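# Put the full box in the tote, others on desks

## Task

Several boxes are in the room, and exactly one of them is full. That full box must end up entirely inside the tote near the door, and each empty box must be on its own desk. The robot must not tip over or be left leaning. Nothing counts as placed if it stays put only because the robot is holding or propping it when the scene ends.

## Robot and tools

The robot is a Hello Robot Stretch 4. It has an omni-wheel base, a lift that moves up and down a mast, a single telescoping arm that reaches forward, a three-joint wrist (yaw, pitch, roll) and a two-finger gripper. It stands about 1.6 m tall, and the base rim lies within 0.23 m of the base origin. Something may occasionally nudge a loose object.

Frames: the base frame has its origin on the floor under the base centre, with x forward, y left and z up. hand_pose is a point between the open fingertips, given in the base frame. With all wrist joints at zero its axes line up with the base axes, and the printed position may be somewhat off. The odometry frame is the base frame as it was when the scene began.

execute_actions(actions, cameras): actions is a list holding one action, or an empty list, which only reports the state and images. One action may contain:
- "base" with exactly one key, each a relative offset from where the base last reported itself. translate_m drives straight, metres, -2 to 2, forward positive. strafe_m moves sideways, metres, -2 to 2, left positive. rotate_rad turns in place, radians, -3.2 to 3.2, counter-clockwise (left) positive.
- "joints", a dictionary of absolute targets by name: lift_m 0 to 1.2; arm_m 0 to 0.55 (extension); wrist_yaw_rad -1.134 to 4.276 (0 forward, positive left, 3.14 folded back; above 3.4 the arm may block it); wrist_pitch_rad -1.117 to 4.259 (0 level, 1.57 pointing down); wrist_roll_rad -1.117 to 4.259 (0 puts the fingers level, positive turns clockwise as seen from behind); gripper_m -0.038 to 0.141, the fingertip gap in metres, where negative values press the tips together. Tolerances for "done" are ±0.004 m on lift, arm and gripper, ±0.02 rad on yaw and roll, and ±0.05 rad on pitch. A target outside a joint's range is clipped and the result says so. Any other bad value or unknown key rejects the whole call.
- "pace": "slow", "default", "fast" or "max". These give base speeds of 0.1, 0.3, 0.4 and 0.6 m/s and turn rates of 1, 2, 3 and 4 rad/s. With the lift above 0.2 these drop further, down to 0.3 m/s and 1 rad/s at 1.2.
- "contact_limits": {"arm_m": value from 0 to 0.75}. This sets how hard the arm may push before it stops. The default is 0.5.
- {"end_of_arm": "enable_torque"} on its own. It turns back on any wrist or gripper motor that cut out.
The motions in an action start together and may finish at different times. No single action runs longer than 15 s. Any part you leave out of an action may still be driving toward its earlier target. cameras takes head_camera, head_left_camera, head_right_camera, wrist_camera or all. Null or omitted gives all cameras, and [] gives none. If a result reports a stop, the remaining movement calls in that reply are skipped.

wait(seconds 0 to 10) lets time pass and returns the state. zoom_image(camera, region [x0,y0,x1,y1] in pixels, at most 504x504) magnifies part of the latest image. read_manual only returns licence texts. finished_scene(scene) closes the scene for good and reports success. Answering without calling a tool ends every scene.

Results: base_status and joint_status give how each motion ended. "done" means the target was reached; for the base it only means the wheels turned the full amount. "off_target" means it stopped short and may still be pushing. contact_stop_at_<key> means it hit something; that part drops its target and may go slack, so a slack lift can sag under load. limit_stop_at_<name> means a built-in limit stopped it. limit_stop_at_tilt means the lean passed 6 degrees and lift, arm and wheels go slack. limit_stop_at_own_body means a self-collision was avoided; this can happen with pitch below -0.2 together with roll below -0.4 or above 4. torque_fault means a wrist motor overloaded and went limp until enable_torque is sent. on_its_own lists things that were not commanded, and "held at" there is the target, not the actual position. lidar_m gives 12 sectors of 30 degrees, starting straight ahead and going counter-clockwise. "-" means nothing seen or closer than 0.25 m. Table tops are detected. wrist_depth_mm is a 7x7 grid of depths from 100 to 2000 mm. base_odometry comes from the wheels only. If turned_by_wheels and turned_by_imu differ by more than about 0.1 rad, the base slipped or hit something. base_tilt is in degrees, with forward and right positive. motor_effort is percent of maximum, with the peak in brackets. A load in a level gripper shifts the pitch effort away from 0. A firm grip shows as a change in gripper effort, but gripper_m by itself does not confirm a hold.

Gripping: command a gap smaller than the object. A smaller value squeezes harder and pulls the object inward. If the fingertips catch on a surface, raise the lift. To unfold the wrist at the start, send lift_m 0.4 with wrist_yaw_rad 0.

Cameras: head_camera faces forward and down, so turn the base to look elsewhere. The head_left and head_right fisheyes look more steeply down and show the base and arm. wrist_camera looks along the fingers.

Avoid these: turning or driving with more than 1 kg held and arm_m above 0.2, especially at fast or max pace; steady pushes or pulls with the gripper raised high; drops, slams and hard hits; and wrist overloads, including a level gripper holding over about 2 kg. A shorter total robot motion time is better. There are two scenes; finished_scene reports the next one's task.

Each tool is called as name(argument=value, ...), one argument or row to a line, values as JSON.

## Session

execute_actions(
  actions=[],
)

Scene clock: 0.00 s.
base_odometry: x=+0.000 y=+0.000 heading=+0.000 (m, m, rad; odometry frame)
turned_by_wheels: +0.000 (rad since the last result)
turned_by_imu: +0.000 (rad since the last result)
base_tilt: forward=+0.0 right=+0.5 (deg)
lidar_m: 0.71 0.79 0.76 0.79 1.04 1.54 1.35 0.93 0.87 0.93 0.71 0.67
base_status: not commanded
joint_positions: lift_m=+0.244 arm_m=+0.001 wrist_yaw_rad=+3.072 wrist_pitch_rad=+0.007 wrist_roll_rad=-0.010 gripper_m=+0.057
joint_status: not commanded
motor_effort: lift_m=+19 arm_m=+0 wrist_yaw_rad=-1 wrist_pitch_rad=-6 wrist_roll_rad=+0 gripper_m=-4 wheel_0=-1 wheel_1=+0 wheel_2=+0 (%)
hand_pose: x=-0.1100 y=+0.1072 z=+0.4200 quat_wxyz=(+0.035, -0.004, -0.005, +0.999) (m; base frame)
wrist_depth_mm: 135 140 - - - - 1983 / 107 140 - - - - 1921 / 111 140 - - - - 1921 / 128 154 - - - - 1983 / 1025 1336 - - - - 1921 / 1025 1281 198 1397 1160 1336 1281 / 976 946 1008 106 946 878 917
pictures: head_camera, head_left_camera, head_right_camera, wrist_camera
Images, in order (width x height): head_camera 420x560, head_left_camera 420x672, head_right_camera 420x672, wrist_camera 616x392.

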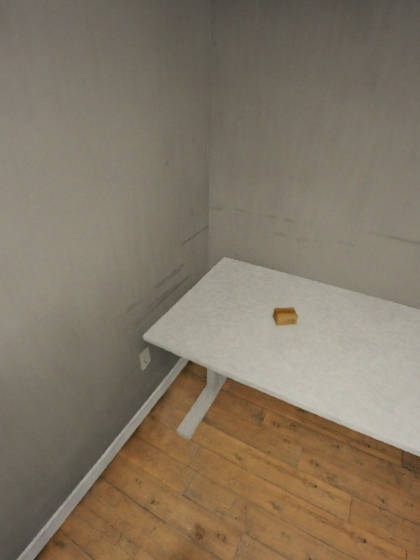

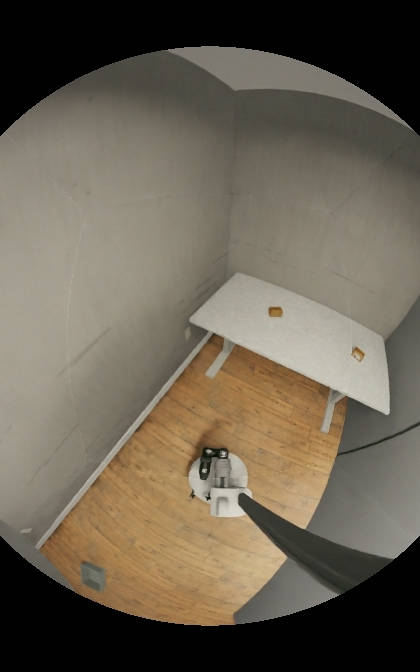

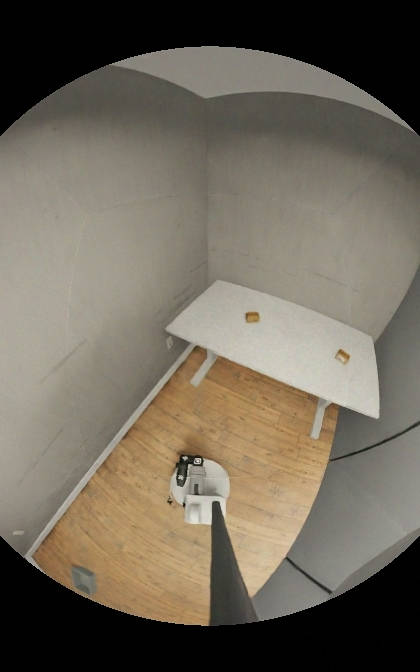

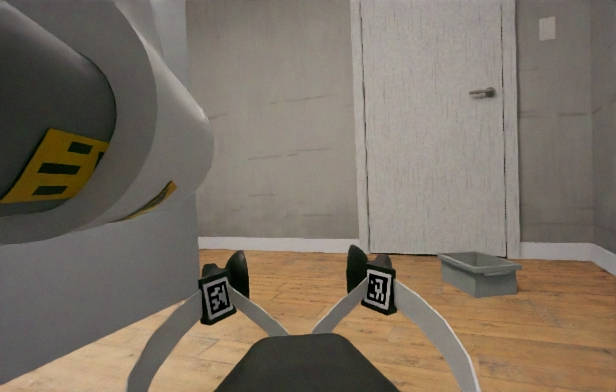

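zoom_image(
  camera="head_camera",
  region=[200, 250, 420, 420],
)

zoom_image(
  camera="head_right_camera",
  region=[160, 260, 420, 460],
)

Region (200, 250, 420, 420) of head_camera's 420x560 image, scaled by 2.291, with more detail than that image has; it fills the top 389 rows of this view, and the rest is white.

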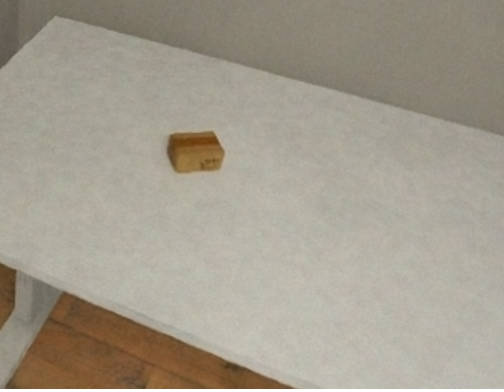

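Region (160, 260, 420, 460) of head_right_camera's 420x672 image, scaled by 1.938, with more detail than that image has; it fills the top 388 rows of this view, and the rest is white.

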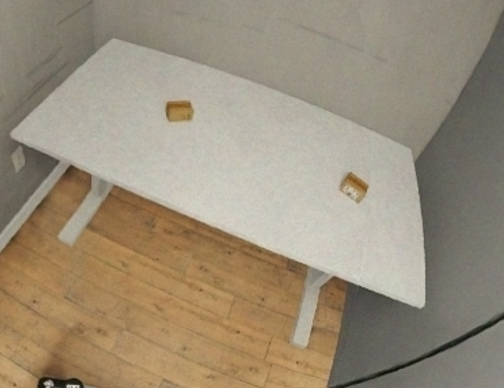

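execute_actions(
  actions=[
    {"base": {"rotate_rad": -0.51}, "joints": {"lift_m": 0.66, "wrist_yaw_rad": 0, "wrist_pitch_rad": 0, "wrist_roll_rad": 0, "gripper_m": 0.141}},
  ],
)

Scene clock: 4.90 s.
base_odometry: x=+0.000 y=+0.000 heading=-0.510 (m, m, rad; odometry frame)
turned_by_wheels: -0.510 (rad since the last result)
turned_by_imu: -0.508 (rad since the last result)
base_tilt: forward=-0.1 right=+0.4 (deg)
lidar_m: 0.67 0.69 0.81 0.76 0.79 1.07 1.53 1.34 0.93 0.89 0.94 0.73
base_status: done
joint_positions: lift_m=+0.660 arm_m=+0.001 wrist_yaw_rad=+0.000 wrist_pitch_rad=+0.002 wrist_roll_rad=+0.000 gripper_m=+0.141
joint_status: all done
motor_effort: lift_m=+21(21) arm_m=+0(0) wrist_yaw_rad=-2(7) wrist_pitch_rad=-7(2) wrist_roll_rad=+1(3) gripper_m=+0(2) wheel_0=+2(8) wheel_1=+0(11) wheel_2=+1(7) (%)
hand_pose: x=+0.4602 y=-0.0873 z=+0.8373 quat_wxyz=(+1.000, +0.000, +0.001, +0.000) (m; base frame)
wrist_depth_mm: 1229 1229 1255 1281 1308 1336 1098 / 1229 1229 1255 1281 1255 1308 1098 / 1229 1255 1255 1308 1308 1366 1098 / 1229 1255 1308 1281 1308 1336 1138 / 1160 1042 976 931 854 809 759 / 574 213 488 521 500 517 554 / 831 1281 1308 106 1336 1336 991
pictures: head_camera, head_left_camera, head_right_camera, wrist_camera
camera_calibration (this result's frames):
wrist_camera: T_world_to_cam=[[-0.0171772, -0.998962, -0.0421822, -0.0458943], [-0.0542563, 0.0430575, -0.997598, 0.909393], [0.998379, -0.0148473, -0.0549396, -0.184447], [0, 0, 0, 1]] pos_world=[0.2327, -0.0877414, 0.895139]
Images, in order (width x height): head_camera 420x560, head_left_camera 420x672, head_right_camera 420x672, wrist_camera 616x392.

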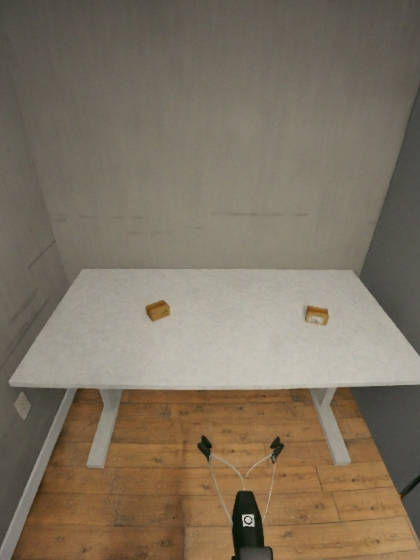

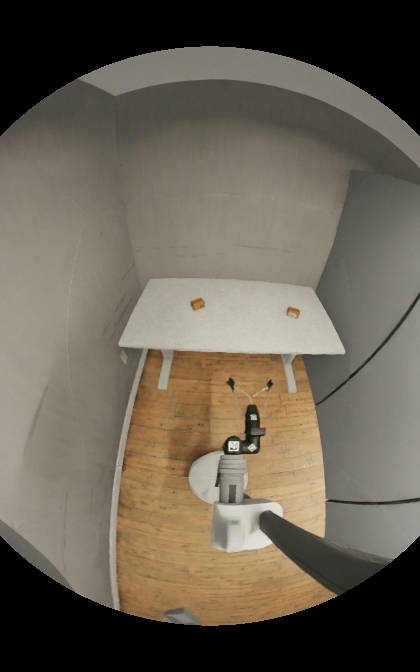

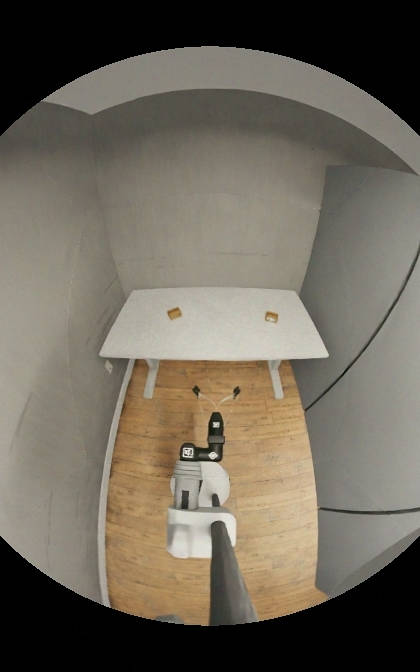

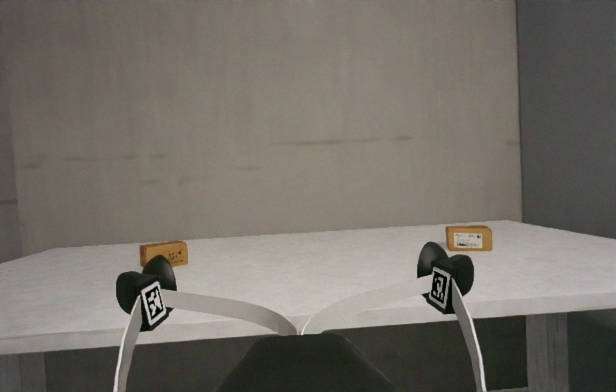

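zoom_image(
  camera="head_camera",
  region=[110, 270, 360, 400],
)

zoom_image(
  camera="wrist_camera",
  region=[100, 200, 604, 360],
)

Region (110, 270, 360, 400) of head_camera's 420x560 image, scaled by 2.016, with more detail than that image has; it fills the top 262 rows of this view, and the rest is white.

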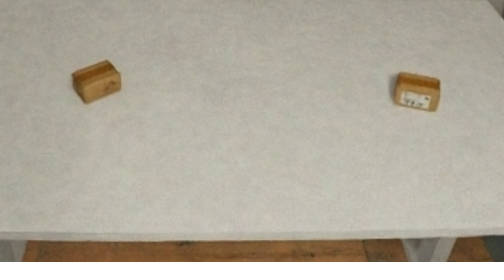

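Region (100, 200, 604, 360) of wrist_camera's 616x392 image, scaled by 1.000; it fills the top 160 rows of this view, and the rest is white.

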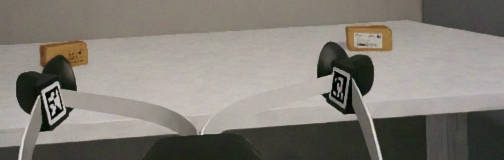

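zoom_image(
  camera="head_camera",
  region=[290, 295, 350, 335],
)

zoom_image(
  camera="head_camera",
  region=[130, 290, 190, 330],
)

Region (290, 295, 350, 335) of head_camera's 420x560 image, scaled by 8.400, with more detail than that image has.

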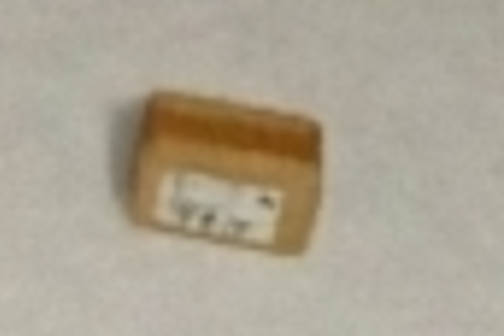

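Region (130, 290, 190, 330) of head_camera's 420x560 image, scaled by 8.400, with more detail than that image has.

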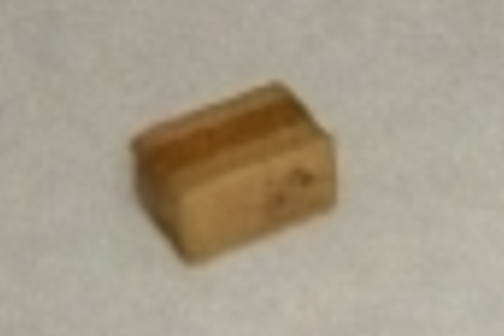

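execute_actions(
  actions=[
    {"base": {"rotate_rad": -0.35}, "joints": {"lift_m": 0.78, "wrist_pitch_rad": 0.45}},
  ],
  cameras=[],
)

execute_actions(
  actions=[
    {"base": {"translate_m": 0.35}, "joints": {"arm_m": 0.2}},
  ],
  cameras=["head_camera", "wrist_camera"],
)

Scene clock: 11.83 s.
base_odometry: x=+0.000 y=+0.000 heading=-0.860 (m, m, rad; odometry frame)
turned_by_wheels: -0.350 (rad since the last result)
turned_by_imu: -0.348 (rad since the last result)
base_tilt: forward=-0.1 right=+0.3 (deg)
lidar_m: 0.67 0.69 0.76 0.76 0.74 0.83 1.34 1.59 1.13 0.90 0.89 0.86
base_status: done
joint_positions: lift_m=+0.780 arm_m=+0.001 wrist_yaw_rad=+0.000 wrist_pitch_rad=+0.452 wrist_roll_rad=+0.000 gripper_m=+0.141
joint_status: all done
motor_effort: lift_m=+21(25) arm_m=-1(0) wrist_yaw_rad=+0(2) wrist_pitch_rad=-6(7) wrist_roll_rad=+1(1) gripper_m=+0(0) wheel_0=+2(7) wheel_1=+1(7) wheel_2=+1(7) (%)
hand_pose: x=+0.4312 y=-0.0874 z=+0.8320 quat_wxyz=(+0.975, +0.000, +0.224, +0.000) (m; base frame)
wrist_depth_mm: 1008 1118 1205 1336 1138 878 707 / 1078 1160 1229 1308 1118 904 732 / 842 820 809 768 768 854 741 / 591 580 609 1182 1255 976 788 / 504 1397 1537 1537 1336 976 820 / 1336 213 1281 1336 1229 991 842 / 1160 1138 1138 106 1118 1078 866
pictures: none
No camera images: the call's "cameras" was empty. Leave "cameras" out to get every camera's image.

Scene clock: 14.47 s.
base_odometry: x=+0.229 y=-0.265 heading=-0.859 (m, m, rad; odometry frame)
turned_by_wheels: +0.000 (rad since the last result)
turned_by_imu: +0.000 (rad since the last result)
base_tilt: forward=-0.1 right=+0.5 (deg)
lidar_m: 0.37 0.34 0.39 0.70 0.87 0.98 1.58 2.00 0.96 0.76 0.78 0.46
base_status: done
joint_positions: lift_m=+0.780 arm_m=+0.199 wrist_yaw_rad=+0.000 wrist_pitch_rad=+0.452 wrist_roll_rad=+0.000 gripper_m=+0.141
joint_status: all done
motor_effort: lift_m=+21(21) arm_m=+9(10) wrist_yaw_rad=+0(0) wrist_pitch_rad=-6(6) wrist_roll_rad=+1(1) gripper_m=+0(1) wheel_0=+1(7) wheel_1=+1(3) wheel_2=-1(10) (%)
hand_pose: x=+0.6290 y=-0.0874 z=+0.8320 quat_wxyz=(+0.975, +0.000, +0.224, +0.000) (m; base frame)
wrist_depth_mm: 621 676 741 798 842 647 521 / 654 715 788 854 904 668 549 / 691 750 788 778 768 683 564 / 591 580 559 559 549 544 559 / 452 445 442 402 430 424 418 / 370 213 338 357 329 336 345 / 310 307 304 106 300 297 297
pictures: head_camera, wrist_camera
camera_calibration (this result's frames):
wrist_camera: T_world_to_cam=[[-0.0339918, -0.998959, -0.0304065, -0.042502], [-0.482516, 0.0430469, -0.874829, 1.08049], [0.875227, -0.0150653, -0.483477, 0.0807327], [0, 0, 0, 1]] pos_world=[0.449251, -0.0877533, 0.982986]
Images, in order (width x height): head_camera 420x560, wrist_camera 616x392.

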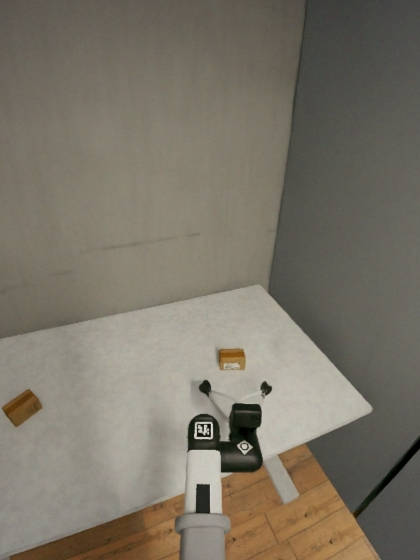

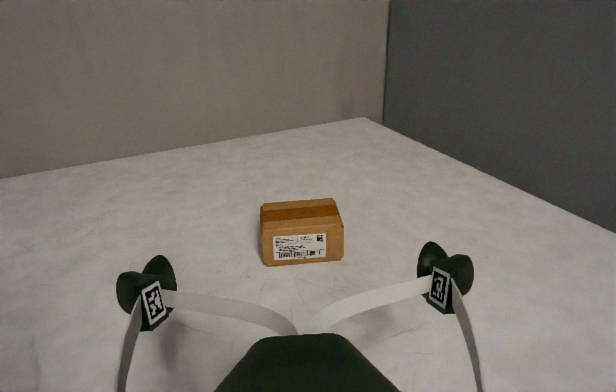

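execute_actions(
  actions=[
    {"joints": {"lift_m": 0.698, "arm_m": 0.29}},
  ],
  cameras=["head_camera", "wrist_camera"],
)

Scene clock: 16.70 s.
base_odometry: x=+0.229 y=-0.265 heading=-0.859 (m, m, rad; odometry frame)
turned_by_wheels: +0.000 (rad since the last result)
turned_by_imu: +0.000 (rad since the last result)
base_tilt: forward=-0.1 right=+0.4 (deg)
lidar_m: 0.37 0.35 0.41 0.67 0.88 1.00 1.57 2.04 0.98 0.80 0.77 0.47
base_status: not commanded
joint_positions: lift_m=+0.698 arm_m=+0.289 wrist_yaw_rad=+0.000 wrist_pitch_rad=+0.452 wrist_roll_rad=+0.000 gripper_m=+0.141
joint_status: all done
motor_effort: lift_m=+16(18) arm_m=+9(10) wrist_yaw_rad=-1(0) wrist_pitch_rad=-6(7) wrist_roll_rad=+0(1) gripper_m=+0(1) wheel_0=+2(1) wheel_1=+1(1) wheel_2=+0(0) (%)
hand_pose: x=+0.7190 y=-0.0874 z=+0.7504 quat_wxyz=(+0.975, +0.000, +0.224, +0.000) (m; base frame)
wrist_depth_mm: 559 603 661 723 768 609 500 / 591 634 699 759 788 627 512 / 574 559 554 535 525 517 508 / 407 397 373 281 377 375 368 / 310 307 301 289 296 293 290 / 254 213 233 246 228 232 239 / 215 211 211 106 207 205 204
pictures: head_camera, wrist_camera
camera_calibration (this result's frames):
wrist_camera: T_world_to_cam=[[-0.0339881, -0.99896, -0.0304057, -0.0419258], [-0.482541, 0.0430448, -0.874815, 1.05256], [0.875214, -0.0150612, -0.483502, -0.0374217], [0, 0, 0, 1]] pos_world=[0.53923, -0.087753, 0.901426]
Images, in order (width x height): head_camera 420x560, wrist_camera 616x392.

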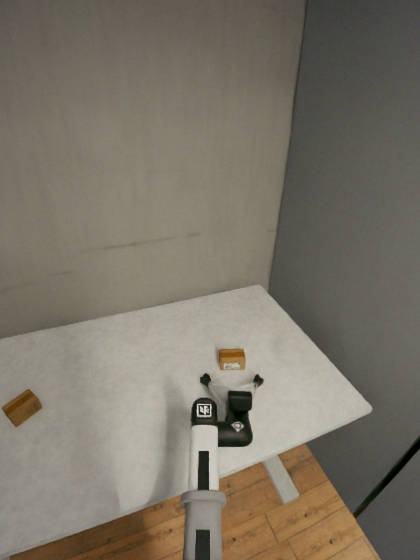

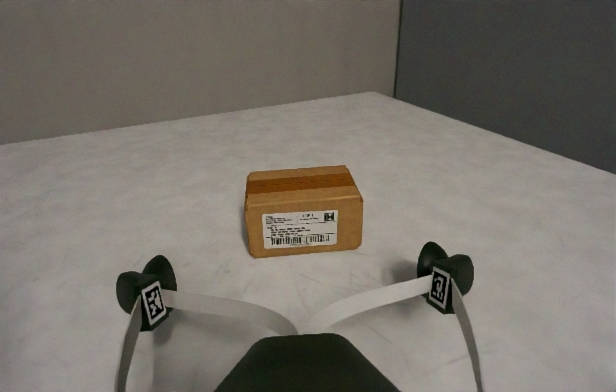

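execute_actions(
  actions=[
    {"joints": {"arm_m": 0.376}, "contact_limits": {"arm_m": 0.2}},
  ],
  cameras=["head_camera", "wrist_camera"],
)

Scene clock: 18.27 s.
base_odometry: x=+0.229 y=-0.265 heading=-0.859 (m, m, rad; odometry frame)
turned_by_wheels: +0.000 (rad since the last result)
turned_by_imu: +0.000 (rad since the last result)
base_tilt: forward=-0.1 right=+0.4 (deg)
lidar_m: 0.38 0.37 0.41 0.69 0.87 0.98 1.55 2.02 0.98 0.77 0.78 0.47
base_status: not commanded
joint_positions: lift_m=+0.698 arm_m=+0.375 wrist_yaw_rad=+0.000 wrist_pitch_rad=+0.452 wrist_roll_rad=+0.000 gripper_m=+0.141
joint_status: all done
motor_effort: lift_m=+15(15) arm_m=+8(9) wrist_yaw_rad=-1(0) wrist_pitch_rad=-6(6) wrist_roll_rad=+1(1) gripper_m=+0(0) wheel_0=+1(2) wheel_1=+1(1) wheel_2=-1(0) (%)
contact_limits: arm_m 0.2
hand_pose: x=+0.8050 y=-0.0874 z=+0.7504 quat_wxyz=(+0.975, +0.000, +0.224, +0.000) (m; base frame)
wrist_depth_mm: 492 539 585 640 699 580 469 / 521 564 615 683 732 597 484 / 539 564 549 535 525 554 496 / 402 399 392 382 377 373 366 / 312 307 291 217 236 294 290 / 254 214 199 201 216 233 238 / 214 212 211 106 206 204 204
pictures: head_camera, wrist_camera
camera_calibration (this result's frames):
wrist_camera: T_world_to_cam=[[-0.0340184, -0.998959, -0.0304054, -0.0389861], [-0.482542, 0.0430593, -0.874814, 1.09406], [0.875212, -0.0150879, -0.483504, -0.112698], [0, 0, 0, 1]] pos_world=[0.625239, -0.0877554, 0.901425]
Images, in order (width x height): head_camera 420x560, wrist_camera 616x392.

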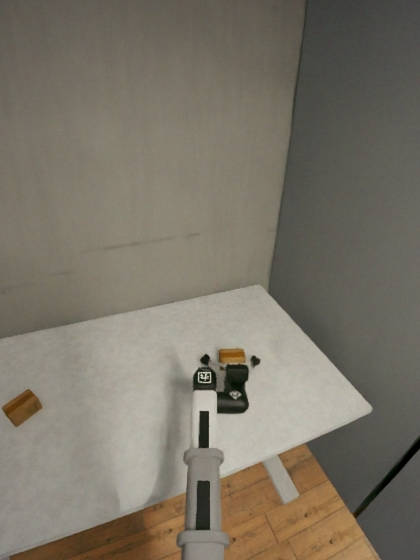

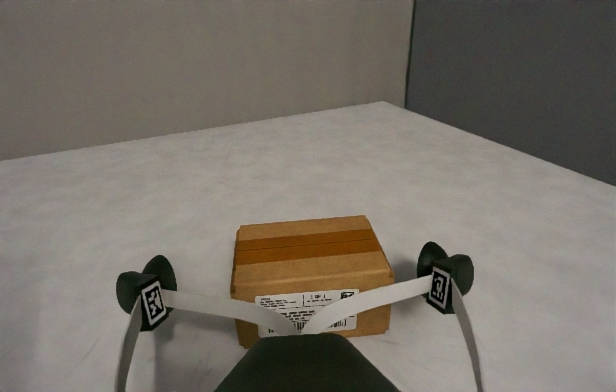

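execute_actions(
  actions=[
    {"joints": {"gripper_m": 0.04}},
  ],
  cameras=["wrist_camera"],
)

execute_actions(
  actions=[
    {"joints": {"lift_m": 0.73}, "pace": "slow"},
  ],
  cameras=["head_camera", "wrist_camera"],
)

Scene clock: 21.50 s.
base_odometry: x=+0.229 y=-0.265 heading=-0.859 (m, m, rad; odometry frame)
turned_by_wheels: +0.000 (rad since the last result)
turned_by_imu: +0.000 (rad since the last result)
base_tilt: forward=-0.1 right=+0.3 (deg)
lidar_m: 0.38 0.34 0.40 0.66 0.88 1.00 1.58 2.01 0.97 0.77 0.77 0.46
base_status: not commanded
joint_positions: lift_m=+0.698 arm_m=+0.375 wrist_yaw_rad=+0.000 wrist_pitch_rad=+0.452 wrist_roll_rad=+0.000 gripper_m=+0.040
joint_status: all done
motor_effort: lift_m=+15(16) arm_m=+8(7) wrist_yaw_rad=-1(0) wrist_pitch_rad=-6(6) wrist_roll_rad=+1(1) gripper_m=-17(20) wheel_0=+1(1) wheel_1=+1(1) wheel_2=-1(0) (%)
hand_pose: x=+0.8050 y=-0.0874 z=+0.7504 quat_wxyz=(+0.975, +0.000, +0.224, +0.000) (m; base frame)
wrist_depth_mm: 496 530 580 647 699 574 469 / 521 574 621 683 732 597 488 / 539 564 549 539 525 544 496 / 402 397 389 384 377 370 366 / 312 307 218 206 283 291 289 / 253 242 187 190 190 232 238 / 213 205 204 106 206 204 204
pictures: wrist_camera
camera_calibration (this result's frames):
wrist_camera: T_world_to_cam=[[-0.0340203, -0.998959, -0.0304036, -0.0389867], [-0.482591, 0.0430594, -0.874786, 1.09407], [0.875185, -0.015088, -0.483554, -0.11264], [0, 0, 0, 1]] pos_world=[0.625241, -0.0877554, 0.901421]
Images, in order (width x height): wrist_camera 616x392.

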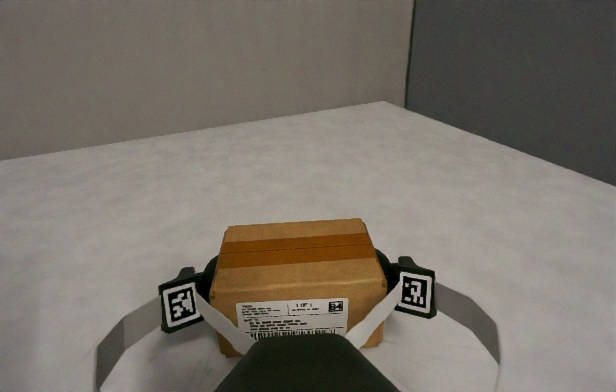

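Scene clock: 22.60 s.
base_odometry: x=+0.229 y=-0.265 heading=-0.859 (m, m, rad; odometry frame)
turned_by_wheels: +0.000 (rad since the last result)
turned_by_imu: +0.000 (rad since the last result)
base_tilt: forward=-0.1 right=+0.3 (deg)
lidar_m: 0.36 0.36 0.39 0.68 0.88 0.98 1.56 2.03 0.99 0.76 0.77 0.47
base_status: not commanded
joint_positions: lift_m=+0.730 arm_m=+0.375 wrist_yaw_rad=+0.000 wrist_pitch_rad=+0.452 wrist_roll_rad=+0.000 gripper_m=+0.040
joint_status: all done
motor_effort: lift_m=+22(23) arm_m=+8(8) wrist_yaw_rad=+0(0) wrist_pitch_rad=-7(7) wrist_roll_rad=+0(0) gripper_m=-18(17) wheel_0=+1(2) wheel_1=+1(1) wheel_2=+0(1) (%)
hand_pose: x=+0.8050 y=-0.0874 z=+0.7819 quat_wxyz=(+0.975, +0.000, +0.224, +0.000) (m; base frame)
wrist_depth_mm: 496 535 591 640 699 574 473 / 521 564 621 683 741 597 484 / 549 597 634 627 615 597 504 / 473 462 459 449 442 433 473 / 364 359 218 206 330 343 340 / 297 285 187 190 190 272 279 / 251 241 240 106 242 240 238
pictures: head_camera, wrist_camera
camera_calibration (this result's frames):
wrist_camera: T_world_to_cam=[[-0.034023, -0.998959, -0.0304007, -0.0380299], [-0.48267, 0.0430595, -0.874743, 1.12163], [0.875141, -0.0150879, -0.483632, -0.0973096], [0, 0, 0, 1]] pos_world=[0.625244, -0.0877554, 0.932923]
Images, in order (width x height): head_camera 420x560, wrist_camera 616x392.

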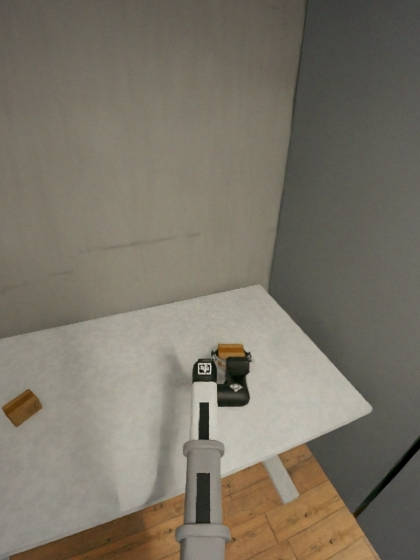

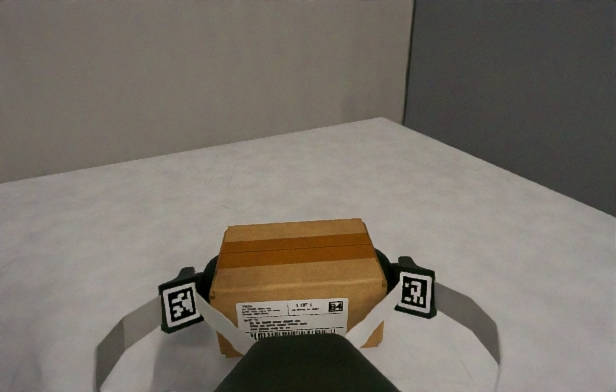

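execute_actions(
  actions=[],
  cameras=[],
)

execute_actions(
  actions=[
    {"joints": {"lift_m": 0.699}, "pace": "slow"},
  ],
  cameras=[],
)

execute_actions(
  actions=[
    {"joints": {"gripper_m": 0.141}},
  ],
  cameras=["wrist_camera"],
)

Scene clock: 23.10 s.
base_odometry: x=+0.229 y=-0.265 heading=-0.859 (m, m, rad; odometry frame)
turned_by_wheels: +0.000 (rad since the last result)
turned_by_imu: +0.000 (rad since the last result)
base_tilt: forward=-0.1 right=+0.4 (deg)
lidar_m: 0.36 0.34 0.42 0.67 0.85 0.97 1.60 2.01 0.95 0.77 0.73 0.47
base_status: not commanded
joint_positions: lift_m=+0.730 arm_m=+0.375 wrist_yaw_rad=+0.000 wrist_pitch_rad=+0.452 wrist_roll_rad=+0.000 gripper_m=+0.040
joint_status: all done
motor_effort: lift_m=+21(23) arm_m=+8(8) wrist_yaw_rad=-1(0) wrist_pitch_rad=-7(7) wrist_roll_rad=+0(0) gripper_m=-18(17) wheel_0=+1(2) wheel_1=+1(1) wheel_2=+0(1) (%)
hand_pose: x=+0.8050 y=-0.0874 z=+0.7819 quat_wxyz=(+0.975, +0.000, +0.224, +0.000) (m; base frame)
wrist_depth_mm: 496 535 580 634 699 574 473 / 521 564 627 691 741 597 484 / 549 591 634 627 621 597 500 / 473 469 452 452 442 436 477 / 368 359 219 206 330 342 342 / 298 283 187 190 189 273 279 / 251 240 240 106 241 238 239
pictures: none
No camera images: the call's "cameras" was empty. Leave "cameras" out to get every camera's image.

Scene clock: 24.17 s.
base_odometry: x=+0.229 y=-0.265 heading=-0.859 (m, m, rad; odometry frame)
turned_by_wheels: +0.000 (rad since the last result)
turned_by_imu: +0.000 (rad since the last result)
base_tilt: forward=-0.1 right=+0.5 (deg)
lidar_m: 0.37 0.35 0.41 0.66 0.87 0.98 1.54 2.03 0.98 0.77 0.76 0.43
base_status: not commanded
joint_positions: lift_m=+0.699 arm_m=+0.375 wrist_yaw_rad=+0.000 wrist_pitch_rad=+0.452 wrist_roll_rad=+0.000 gripper_m=+0.040
joint_status: all done
motor_effort: lift_m=+16(19) arm_m=+8(8) wrist_yaw_rad=-1(1) wrist_pitch_rad=-6(7) wrist_roll_rad=+0(2) gripper_m=-18(18) wheel_0=+1(1) wheel_1=+1(1) wheel_2=+0(0) (%)
hand_pose: x=+0.8050 y=-0.0874 z=+0.7514 quat_wxyz=(+0.975, +0.000, +0.224, +0.000) (m; base frame)
wrist_depth_mm: 496 539 585 640 699 569 469 / 517 569 621 683 732 591 484 / 539 564 549 539 525 554 496 / 407 397 392 387 379 375 368 / 312 309 218 206 283 293 290 / 254 244 187 190 189 233 239 / 215 206 205 106 207 205 204
pictures: none
No camera images: the call's "cameras" was empty. Leave "cameras" out to get every camera's image.

Scene clock: 26.17 s.
base_odometry: x=+0.229 y=-0.265 heading=-0.859 (m, m, rad; odometry frame)
turned_by_wheels: +0.000 (rad since the last result)
turned_by_imu: +0.000 (rad since the last result)
base_tilt: forward=-0.1 right=+0.5 (deg)
lidar_m: 0.35 0.35 0.43 0.69 0.86 0.98 1.57 2.02 0.99 0.78 0.77 0.48
base_status: not commanded
joint_positions: lift_m=+0.699 arm_m=+0.375 wrist_yaw_rad=+0.000 wrist_pitch_rad=+0.452 wrist_roll_rad=+0.000 gripper_m=+0.141
joint_status: all done
motor_effort: lift_m=+16(15) arm_m=+8(8) wrist_yaw_rad=-1(1) wrist_pitch_rad=-7(7) wrist_roll_rad=+1(1) gripper_m=+0(21) wheel_0=+2(2) wheel_1=+1(1) wheel_2=+0(0) (%)
hand_pose: x=+0.8050 y=-0.0874 z=+0.7514 quat_wxyz=(+0.975, +0.000, +0.224, +0.000) (m; base frame)
wrist_depth_mm: 496 530 585 647 699 580 469 / 517 564 627 683 732 603 480 / 535 564 554 539 525 549 496 / 407 399 392 384 379 373 370 / 314 310 282 219 286 293 290 / 255 213 201 202 220 233 241 / 216 213 212 106 208 206 204
pictures: wrist_camera
camera_calibration (this result's frames):
wrist_camera: T_world_to_cam=[[-0.0340235, -0.998959, -0.0304, -0.0389577], [-0.482685, 0.0430594, -0.874735, 1.09495], [0.875133, -0.0150879, -0.483647, -0.112049], [0, 0, 0, 1]] pos_world=[0.625246, -0.0877554, 0.902411]
Images, in order (width x height): wrist_camera 616x392.

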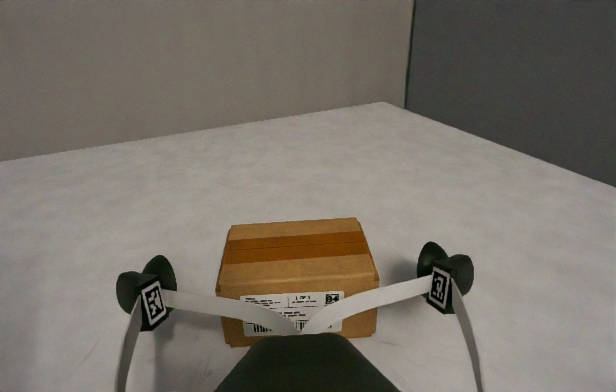

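execute_actions(
  actions=[
    {"joints": {"arm_m": 0.25, "lift_m": 0.72}},
  ],
  cameras=[],
)

execute_actions(
  actions=[
    {"base": {"rotate_rad": 0.86}},
  ],
  cameras=["head_camera", "wrist_camera"],
)

Scene clock: 29.13 s.
base_odometry: x=+0.229 y=-0.265 heading=-0.859 (m, m, rad; odometry frame)
turned_by_wheels: +0.000 (rad since the last result)
turned_by_imu: +0.000 (rad since the last result)
base_tilt: forward=-0.1 right=+0.5 (deg)
lidar_m: 0.34 0.36 0.40 0.69 0.88 0.95 1.58 2.02 0.99 0.78 0.77 0.46
base_status: not commanded
joint_positions: lift_m=+0.720 arm_m=+0.251 wrist_yaw_rad=+0.000 wrist_pitch_rad=+0.452 wrist_roll_rad=+0.000 gripper_m=+0.141
joint_status: all done
motor_effort: lift_m=+21(20) arm_m=-8(9) wrist_yaw_rad=+0(1) wrist_pitch_rad=-6(6) wrist_roll_rad=+1(1) gripper_m=-1(0) wheel_0=+2(1) wheel_1=+1(1) wheel_2=+0(1) (%)
hand_pose: x=+0.6818 y=-0.0874 z=+0.7719 quat_wxyz=(+0.975, +0.000, +0.224, +0.000) (m; base frame)
wrist_depth_mm: 585 634 691 768 798 634 508 / 609 676 732 798 842 654 530 / 627 627 609 597 585 609 544 / 452 442 436 327 427 421 410 / 349 343 338 332 330 329 324 / 283 213 259 277 255 259 267 / 240 236 236 106 231 229 229
pictures: none
No camera images: the call's "cameras" was empty. Leave "cameras" out to get every camera's image.

Scene clock: 30.73 s.
base_odometry: x=+0.229 y=-0.265 heading=+0.000 (m, m, rad; odometry frame)
turned_by_wheels: +0.860 (rad since the last result)
turned_by_imu: +0.855 (rad since the last result)
base_tilt: forward=-0.1 right=+0.4 (deg)
lidar_m: 0.35 0.52 0.86 0.91 1.26 1.82 1.16 0.83 0.77 0.57 0.39 0.35
base_status: done
joint_positions: lift_m=+0.720 arm_m=+0.251 wrist_yaw_rad=+0.000 wrist_pitch_rad=+0.452 wrist_roll_rad=+0.000 gripper_m=+0.141
joint_status: not commanded
motor_effort: lift_m=+21(21) arm_m=-8(8) wrist_yaw_rad=+0(2) wrist_pitch_rad=-6(6) wrist_roll_rad=+1(1) gripper_m=-2(0) wheel_0=-1(8) wheel_1=+0(5) wheel_2=+0(6) (%)
hand_pose: x=+0.6818 y=-0.0874 z=+0.7720 quat_wxyz=(+0.975, +0.000, +0.224, +0.000) (m; base frame)
wrist_depth_mm: 691 842 798 715 654 597 549 / 715 904 854 768 691 627 585 / 683 621 615 597 585 569 559 / 452 445 415 343 421 415 413 / 349 345 338 336 332 327 325 / 286 213 259 274 254 259 266 / 240 236 236 106 232 229 228
pictures: head_camera, wrist_camera
camera_calibration (this result's frames):
wrist_camera: T_world_to_cam=[[-0.0338703, -0.998964, -0.030402, -0.0425869], [-0.482638, 0.0429862, -0.874764, 1.05348], [0.875165, -0.0149553, -0.483594, 0.00563681], [0, 0, 0, 1]] pos_world=[0.502072, -0.0877433, 0.922973]
Images, in order (width x height): head_camera 420x560, wrist_camera 616x392.

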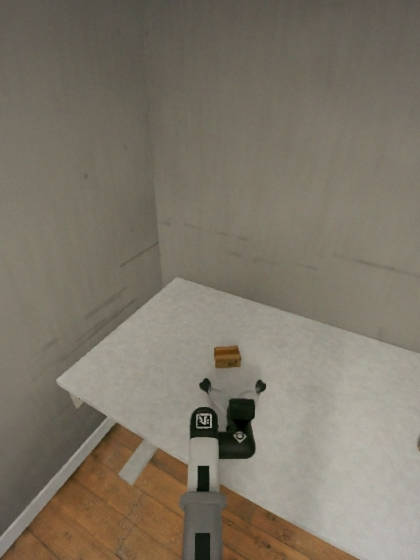

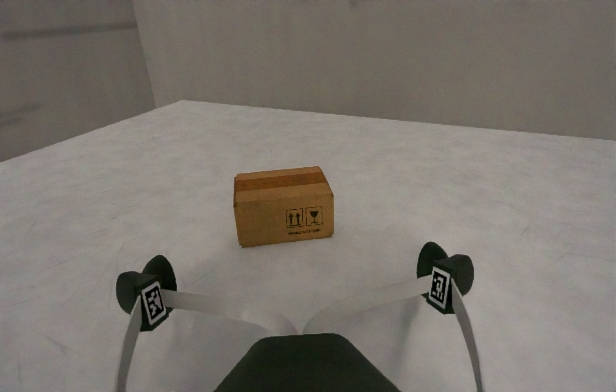

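execute_actions(
  actions=[
    {"base": {"rotate_rad": 0.015}, "joints": {"lift_m": 0.698, "arm_m": 0.29}},
  ],
  cameras=[],
)

execute_actions(
  actions=[
    {"joints": {"arm_m": 0.383}, "contact_limits": {"arm_m": 0.2}},
  ],
  cameras=["head_camera", "wrist_camera"],
)

Scene clock: 35.07 s.
base_odometry: x=+0.229 y=-0.265 heading=+0.016 (m, m, rad; odometry frame)
turned_by_wheels: +0.015 (rad since the last result)
turned_by_imu: +0.015 (rad since the last result)
base_tilt: forward=+0.0 right=+0.5 (deg)
lidar_m: 0.35 0.53 0.88 0.90 1.25 2.51 1.15 0.81 0.77 0.55 0.39 0.35
base_status: done
joint_positions: lift_m=+0.698 arm_m=+0.289 wrist_yaw_rad=+0.000 wrist_pitch_rad=+0.452 wrist_roll_rad=+0.000 gripper_m=+0.141
joint_status: all done
motor_effort: lift_m=+15(20) arm_m=+8(10) wrist_yaw_rad=-1(1) wrist_pitch_rad=-6(7) wrist_roll_rad=+1(0) gripper_m=+0(1) wheel_0=+1(4) wheel_1=+1(4) wheel_2=+0(6) (%)
hand_pose: x=+0.7190 y=-0.0874 z=+0.7504 quat_wxyz=(+0.975, +0.000, +0.224, +0.000) (m; base frame)
wrist_depth_mm: 668 798 768 683 627 569 530 / 683 842 809 723 668 603 559 / 621 559 544 535 521 508 504 / 404 397 368 294 379 373 366 / 312 309 294 298 297 293 290 / 253 213 233 246 229 233 239 / 213 211 211 106 208 204 204
pictures: none
No camera images: the call's "cameras" was empty. Leave "cameras" out to get every camera's image.

Scene clock: 36.30 s.
base_odometry: x=+0.229 y=-0.265 heading=+0.016 (m, m, rad; odometry frame)
turned_by_wheels: +0.000 (rad since the last result)
turned_by_imu: +0.000 (rad since the last result)
base_tilt: forward=-0.1 right=+0.5 (deg)
lidar_m: 0.40 0.50 0.89 0.91 1.27 2.52 1.16 0.79 0.76 0.54 0.39 0.36
base_status: not commanded
joint_positions: lift_m=+0.698 arm_m=+0.382 wrist_yaw_rad=+0.000 wrist_pitch_rad=+0.452 wrist_roll_rad=+0.000 gripper_m=+0.141
joint_status: all done
motor_effort: lift_m=+15(16) arm_m=+8(7) wrist_yaw_rad=+0(0) wrist_pitch_rad=-6(6) wrist_roll_rad=+0(1) gripper_m=-2(0) wheel_0=+1(1) wheel_1=+1(1) wheel_2=+0(0) (%)
contact_limits: arm_m 0.2
hand_pose: x=+0.8120 y=-0.0874 z=+0.7504 quat_wxyz=(+0.975, +0.000, +0.224, +0.000) (m; base frame)
wrist_depth_mm: 621 741 676 603 544 500 466 / 640 768 732 640 585 535 488 / 615 564 544 539 521 512 500 / 404 397 392 384 377 370 366 / 314 307 279 216 283 291 289 / 254 214 202 206 225 231 238 / 213 211 211 106 207 204 203
pictures: head_camera, wrist_camera
camera_calibration (this result's frames):
wrist_camera: T_world_to_cam=[[-0.0340075, -0.998959, -0.030406, -0.0387534], [-0.482531, 0.0430542, -0.87482, 1.09744], [0.875218, -0.0150786, -0.483493, -0.118841], [0, 0, 0, 1]] pos_world=[0.632243, -0.0877546, 0.901427]
Images, in order (width x height): head_camera 420x560, wrist_camera 616x392.

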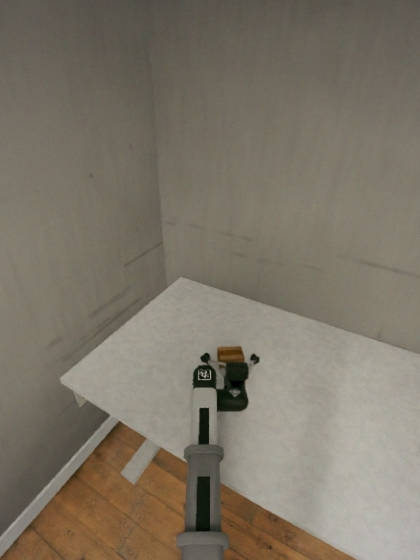

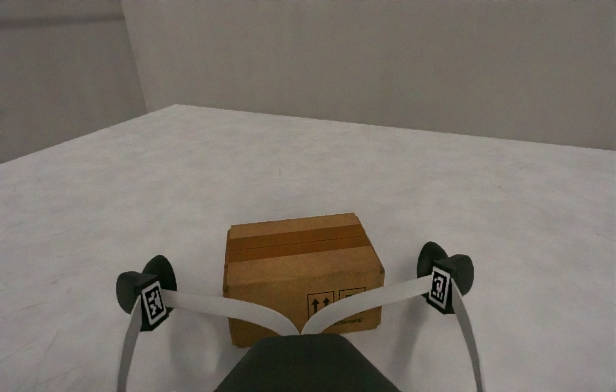

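execute_actions(
  actions=[
    {"joints": {"gripper_m": 0.04}},
  ],
  cameras=[],
)

execute_actions(
  actions=[
    {"joints": {"lift_m": 0.73}, "pace": "slow"},
  ],
  cameras=["head_camera", "wrist_camera"],
)

Scene clock: 38.63 s.
base_odometry: x=+0.229 y=-0.265 heading=+0.016 (m, m, rad; odometry frame)
turned_by_wheels: +0.000 (rad since the last result)
turned_by_imu: +0.000 (rad since the last result)
base_tilt: forward=-0.1 right=+0.4 (deg)
lidar_m: 0.40 0.52 0.87 0.91 1.23 2.52 1.18 0.81 0.77 0.54 0.38 0.36
base_status: not commanded
joint_positions: lift_m=+0.698 arm_m=+0.382 wrist_yaw_rad=+0.000 wrist_pitch_rad=+0.452 wrist_roll_rad=+0.000 gripper_m=+0.040
joint_status: all done
motor_effort: lift_m=+15(15) arm_m=+8(8) wrist_yaw_rad=-1(0) wrist_pitch_rad=-6(6) wrist_roll_rad=+0(0) gripper_m=-20(19) wheel_0=+1(1) wheel_1=+1(1) wheel_2=+0(0) (%)
hand_pose: x=+0.8120 y=-0.0874 z=+0.7504 quat_wxyz=(+0.975, +0.000, +0.224, +0.000) (m; base frame)
wrist_depth_mm: 627 732 668 597 549 504 466 / 640 778 723 647 580 530 492 / 621 559 544 535 525 508 500 / 402 397 392 384 377 373 368 / 312 307 227 206 283 293 289 / 254 243 187 193 192 225 239 / 213 206 207 106 206 204 204
pictures: none
No camera images: the call's "cameras" was empty. Leave "cameras" out to get every camera's image.

Scene clock: 39.73 s.
base_odometry: x=+0.229 y=-0.265 heading=+0.016 (m, m, rad; odometry frame)
turned_by_wheels: +0.000 (rad since the last result)
turned_by_imu: +0.000 (rad since the last result)
base_tilt: forward=+0.0 right=+0.5 (deg)
lidar_m: 0.39 0.53 0.87 0.93 1.26 2.53 1.15 0.80 0.76 0.58 0.39 0.36
base_status: not commanded
joint_positions: lift_m=+0.730 arm_m=+0.382 wrist_yaw_rad=+0.000 wrist_pitch_rad=+0.452 wrist_roll_rad=+0.000 gripper_m=+0.040
joint_status: all done
motor_effort: lift_m=+22(21) arm_m=+8(8) wrist_yaw_rad=+0(0) wrist_pitch_rad=-6(6) wrist_roll_rad=+1(1) gripper_m=-17(18) wheel_0=+1(1) wheel_1=+1(1) wheel_2=+0(0) (%)
hand_pose: x=+0.8120 y=-0.0874 z=+0.7819 quat_wxyz=(+0.975, +0.000, +0.224, +0.000) (m; base frame)
wrist_depth_mm: 627 732 676 603 549 500 462 / 640 778 732 647 585 530 484 / 654 707 640 627 597 554 521 / 477 466 459 449 445 436 433 / 364 362 227 206 332 343 340 / 297 285 187 192 192 265 281 / 252 241 243 106 242 239 238
pictures: head_camera, wrist_camera
camera_calibration (this result's frames):
wrist_camera: T_world_to_cam=[[-0.034011, -0.998959, -0.030402, -0.037797], [-0.482633, 0.0430542, -0.874764, 1.12501], [0.875162, -0.0150786, -0.483594, -0.103484], [0, 0, 0, 1]] pos_world=[0.632247, -0.0877546, 0.932928]
Images, in order (width x height): head_camera 420x560, wrist_camera 616x392.

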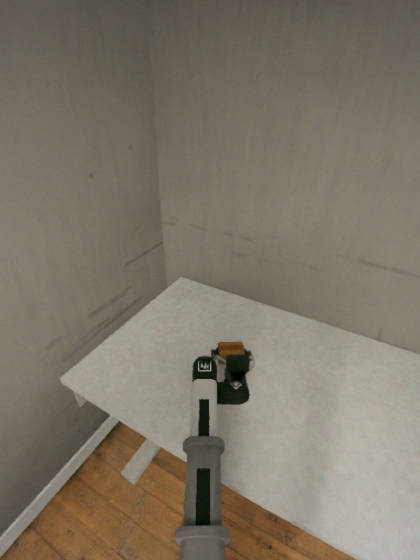

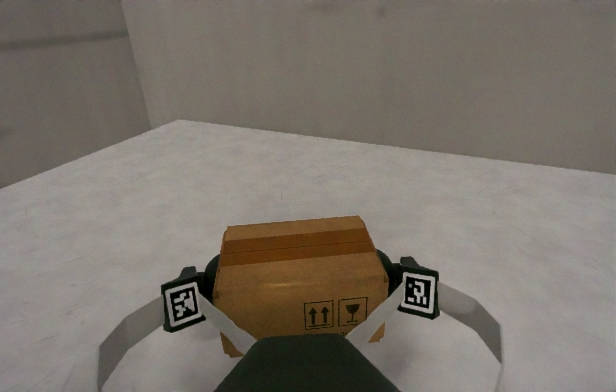

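execute_actions(
  actions=[
    {"joints": {"lift_m": 0.699}, "pace": "slow"},
  ],
  cameras=[],
)

execute_actions(
  actions=[
    {"joints": {"gripper_m": 0.141}},
  ],
  cameras=["wrist_camera"],
)

execute_actions(
  actions=[
    {"joints": {"arm_m": 0.0, "lift_m": 0.74}, "pace": "fast"},
  ],
  cameras=["head_camera"],
)

Scene clock: 41.20 s.
base_odometry: x=+0.229 y=-0.265 heading=+0.016 (m, m, rad; odometry frame)
turned_by_wheels: +0.000 (rad since the last result)
turned_by_imu: +0.000 (rad since the last result)
base_tilt: forward=-0.1 right=+0.3 (deg)
lidar_m: 0.39 0.53 0.86 0.92 1.24 2.51 1.13 0.83 0.76 0.57 0.38 0.35
base_status: not commanded
joint_positions: lift_m=+0.699 arm_m=+0.382 wrist_yaw_rad=+0.000 wrist_pitch_rad=+0.452 wrist_roll_rad=+0.000 gripper_m=+0.040
joint_status: all done
motor_effort: lift_m=+15(23) arm_m=+8(8) wrist_yaw_rad=+0(1) wrist_pitch_rad=-6(7) wrist_roll_rad=+1(1) gripper_m=-18(18) wheel_0=+0(1) wheel_1=+1(1) wheel_2=+0(0) (%)
hand_pose: x=+0.8120 y=-0.0874 z=+0.7514 quat_wxyz=(+0.975, +0.000, +0.224, +0.000) (m; base frame)
wrist_depth_mm: 621 741 668 609 544 504 462 / 640 778 723 640 585 525 488 / 621 564 549 535 525 521 500 / 404 399 392 384 379 373 368 / 314 309 228 205 283 293 291 / 253 243 188 192 193 227 240 / 214 206 208 106 208 204 204
pictures: none
No camera images: the call's "cameras" was empty. Leave "cameras" out to get every camera's image.

Scene clock: 43.20 s.
base_odometry: x=+0.229 y=-0.265 heading=+0.016 (m, m, rad; odometry frame)
turned_by_wheels: +0.000 (rad since the last result)
turned_by_imu: +0.000 (rad since the last result)
base_tilt: forward=+0.0 right=+0.5 (deg)
lidar_m: 0.39 0.54 0.88 0.92 1.25 2.52 1.15 0.82 0.78 0.56 0.38 0.35
base_status: not commanded
joint_positions: lift_m=+0.699 arm_m=+0.382 wrist_yaw_rad=+0.000 wrist_pitch_rad=+0.452 wrist_roll_rad=+0.000 gripper_m=+0.141
joint_status: all done
motor_effort: lift_m=+15(16) arm_m=+8(8) wrist_yaw_rad=+0(0) wrist_pitch_rad=-6(6) wrist_roll_rad=+1(1) gripper_m=+0(18) wheel_0=+1(1) wheel_1=+1(2) wheel_2=+0(0) (%)
hand_pose: x=+0.8120 y=-0.0874 z=+0.7514 quat_wxyz=(+0.975, +0.000, +0.224, +0.000) (m; base frame)
wrist_depth_mm: 621 732 668 603 549 500 462 / 640 788 723 647 580 535 488 / 621 564 549 535 525 517 504 / 407 399 392 384 382 375 368 / 312 309 279 219 286 294 293 / 255 214 200 206 227 233 240 / 215 212 212 106 208 205 204
pictures: wrist_camera
camera_calibration (this result's frames):
wrist_camera: T_world_to_cam=[[-0.0340116, -0.998959, -0.0304014, -0.0387247], [-0.482648, 0.0430543, -0.874755, 1.09833], [0.875154, -0.0150786, -0.48361, -0.118221], [0, 0, 0, 1]] pos_world=[0.632249, -0.0877546, 0.902416]
Images, in order (width x height): wrist_camera 616x392.

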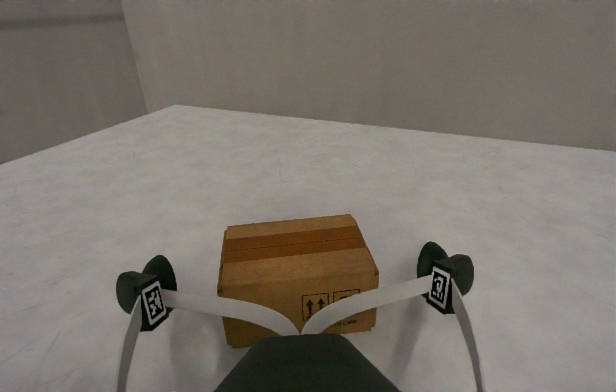

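Scene clock: 45.07 s.
base_odometry: x=+0.229 y=-0.265 heading=+0.016 (m, m, rad; odometry frame)
turned_by_wheels: +0.000 (rad since the last result)
turned_by_imu: +0.000 (rad since the last result)
base_tilt: forward=-0.1 right=+0.3 (deg)
lidar_m: 0.36 0.53 0.88 0.94 1.25 2.51 1.13 0.81 0.77 0.56 0.38 0.34
base_status: not commanded
joint_positions: lift_m=+0.740 arm_m=+0.002 wrist_yaw_rad=+0.000 wrist_pitch_rad=+0.452 wrist_roll_rad=+0.000 gripper_m=+0.141
joint_status: all done
motor_effort: lift_m=+21(22) arm_m=-8(8) wrist_yaw_rad=+0(1) wrist_pitch_rad=-7(6) wrist_roll_rad=+1(1) gripper_m=-1(0) wheel_0=+1(1) wheel_1=+2(1) wheel_2=+0(0) (%)
hand_pose: x=+0.4326 y=-0.0875 z=+0.7919 quat_wxyz=(+0.975, +0.000, +0.224, +0.000) (m; base frame)
wrist_depth_mm: 788 991 1042 931 866 788 723 / 809 1008 1098 976 891 809 759 / 768 691 676 574 640 634 621 / 500 492 484 477 469 459 452 / 387 382 377 373 368 362 359 / 820 214 286 306 282 287 297 / 917 1060 273 106 256 254 252
pictures: head_camera
Images, in order (width x height): head_camera 420x560.

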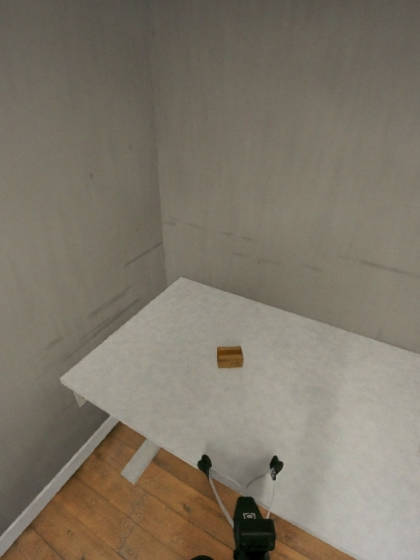

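execute_actions(
  actions=[
    {"base": {"rotate_rad": 2.615}, "joints": {"wrist_pitch_rad": 0.2}, "pace": "fast"},
  ],
)

Scene clock: 47.70 s.
base_odometry: x=+0.229 y=-0.265 heading=+2.631 (m, m, rad; odometry frame)
turned_by_wheels: +2.615 (rad since the last result)
turned_by_imu: +2.601 (rad since the last result)
base_tilt: forward=+0.1 right=+0.5 (deg)
lidar_m: 1.81 1.17 0.83 0.74 0.57 0.39 0.35 0.37 0.52 0.88 0.93 1.23
base_status: done
joint_positions: lift_m=+0.740 arm_m=+0.002 wrist_yaw_rad=+0.000 wrist_pitch_rad=+0.202 wrist_roll_rad=+0.000 gripper_m=+0.141
joint_status: all done
motor_effort: lift_m=+21(21) arm_m=-8(8) wrist_yaw_rad=-1(2) wrist_pitch_rad=-7(9) wrist_roll_rad=+1(0) gripper_m=+0(1) wheel_0=-1(8) wheel_1=+1(9) wheel_2=+0(7) (%)
hand_pose: x=+0.4557 y=-0.0874 z=+0.8600 quat_wxyz=(+0.995, +0.000, +0.101, +0.000) (m; base frame)
wrist_depth_mm: - - - - - 1397 1025 / - - - - - 1464 1060 / - - - - - 1499 1078 / - - - - - 1499 1078 / - - - - - 1499 1078 / 1430 213 1708 1808 1618 1366 1078 / 1366 1464 1430 106 1366 1336 1118
pictures: head_camera, head_left_camera, head_right_camera, wrist_camera
camera_calibration (this result's frames):
wrist_camera: T_world_to_cam=[[-0.0253287, -0.998961, -0.0378864, -0.0450267], [-0.251393, 0.0430456, -0.966927, 0.99529], [0.967554, -0.0149666, -0.252222, 0.0050241], [0, 0, 0, 1]] pos_world=[0.244208, -0.0877476, 0.961935]
Images, in order (width x height): head_camera 420x560, head_left_camera 420x672, head_right_camera 420x672, wrist_camera 616x392.

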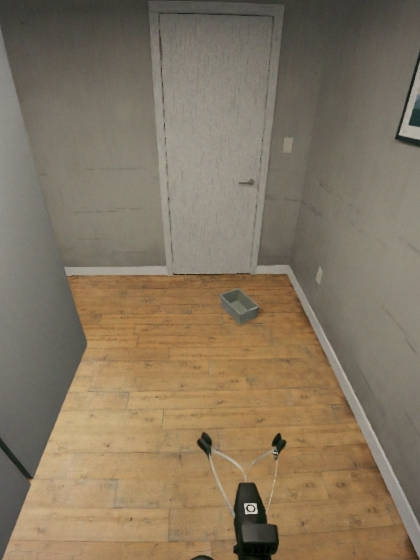

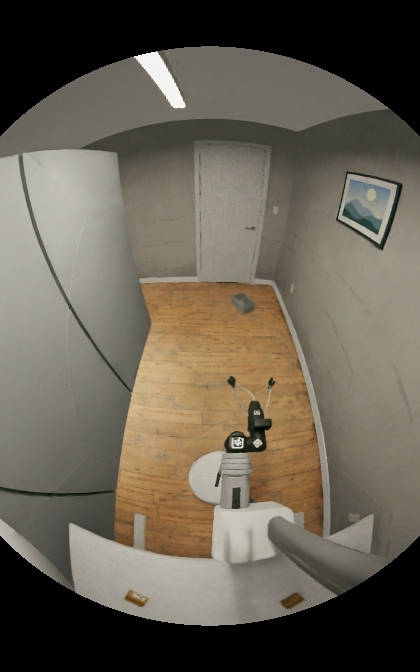

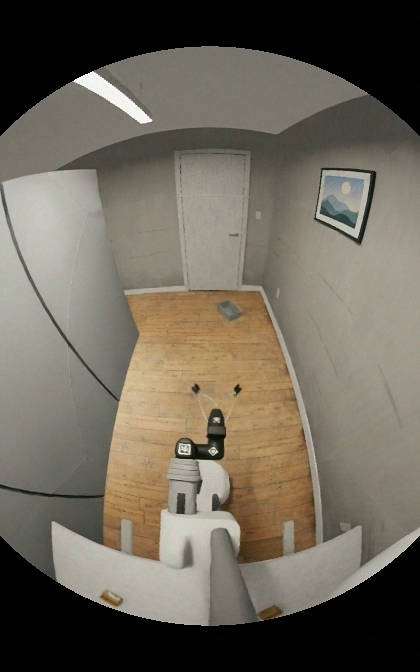

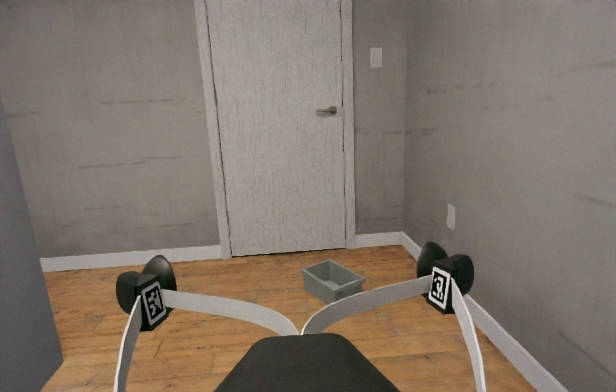

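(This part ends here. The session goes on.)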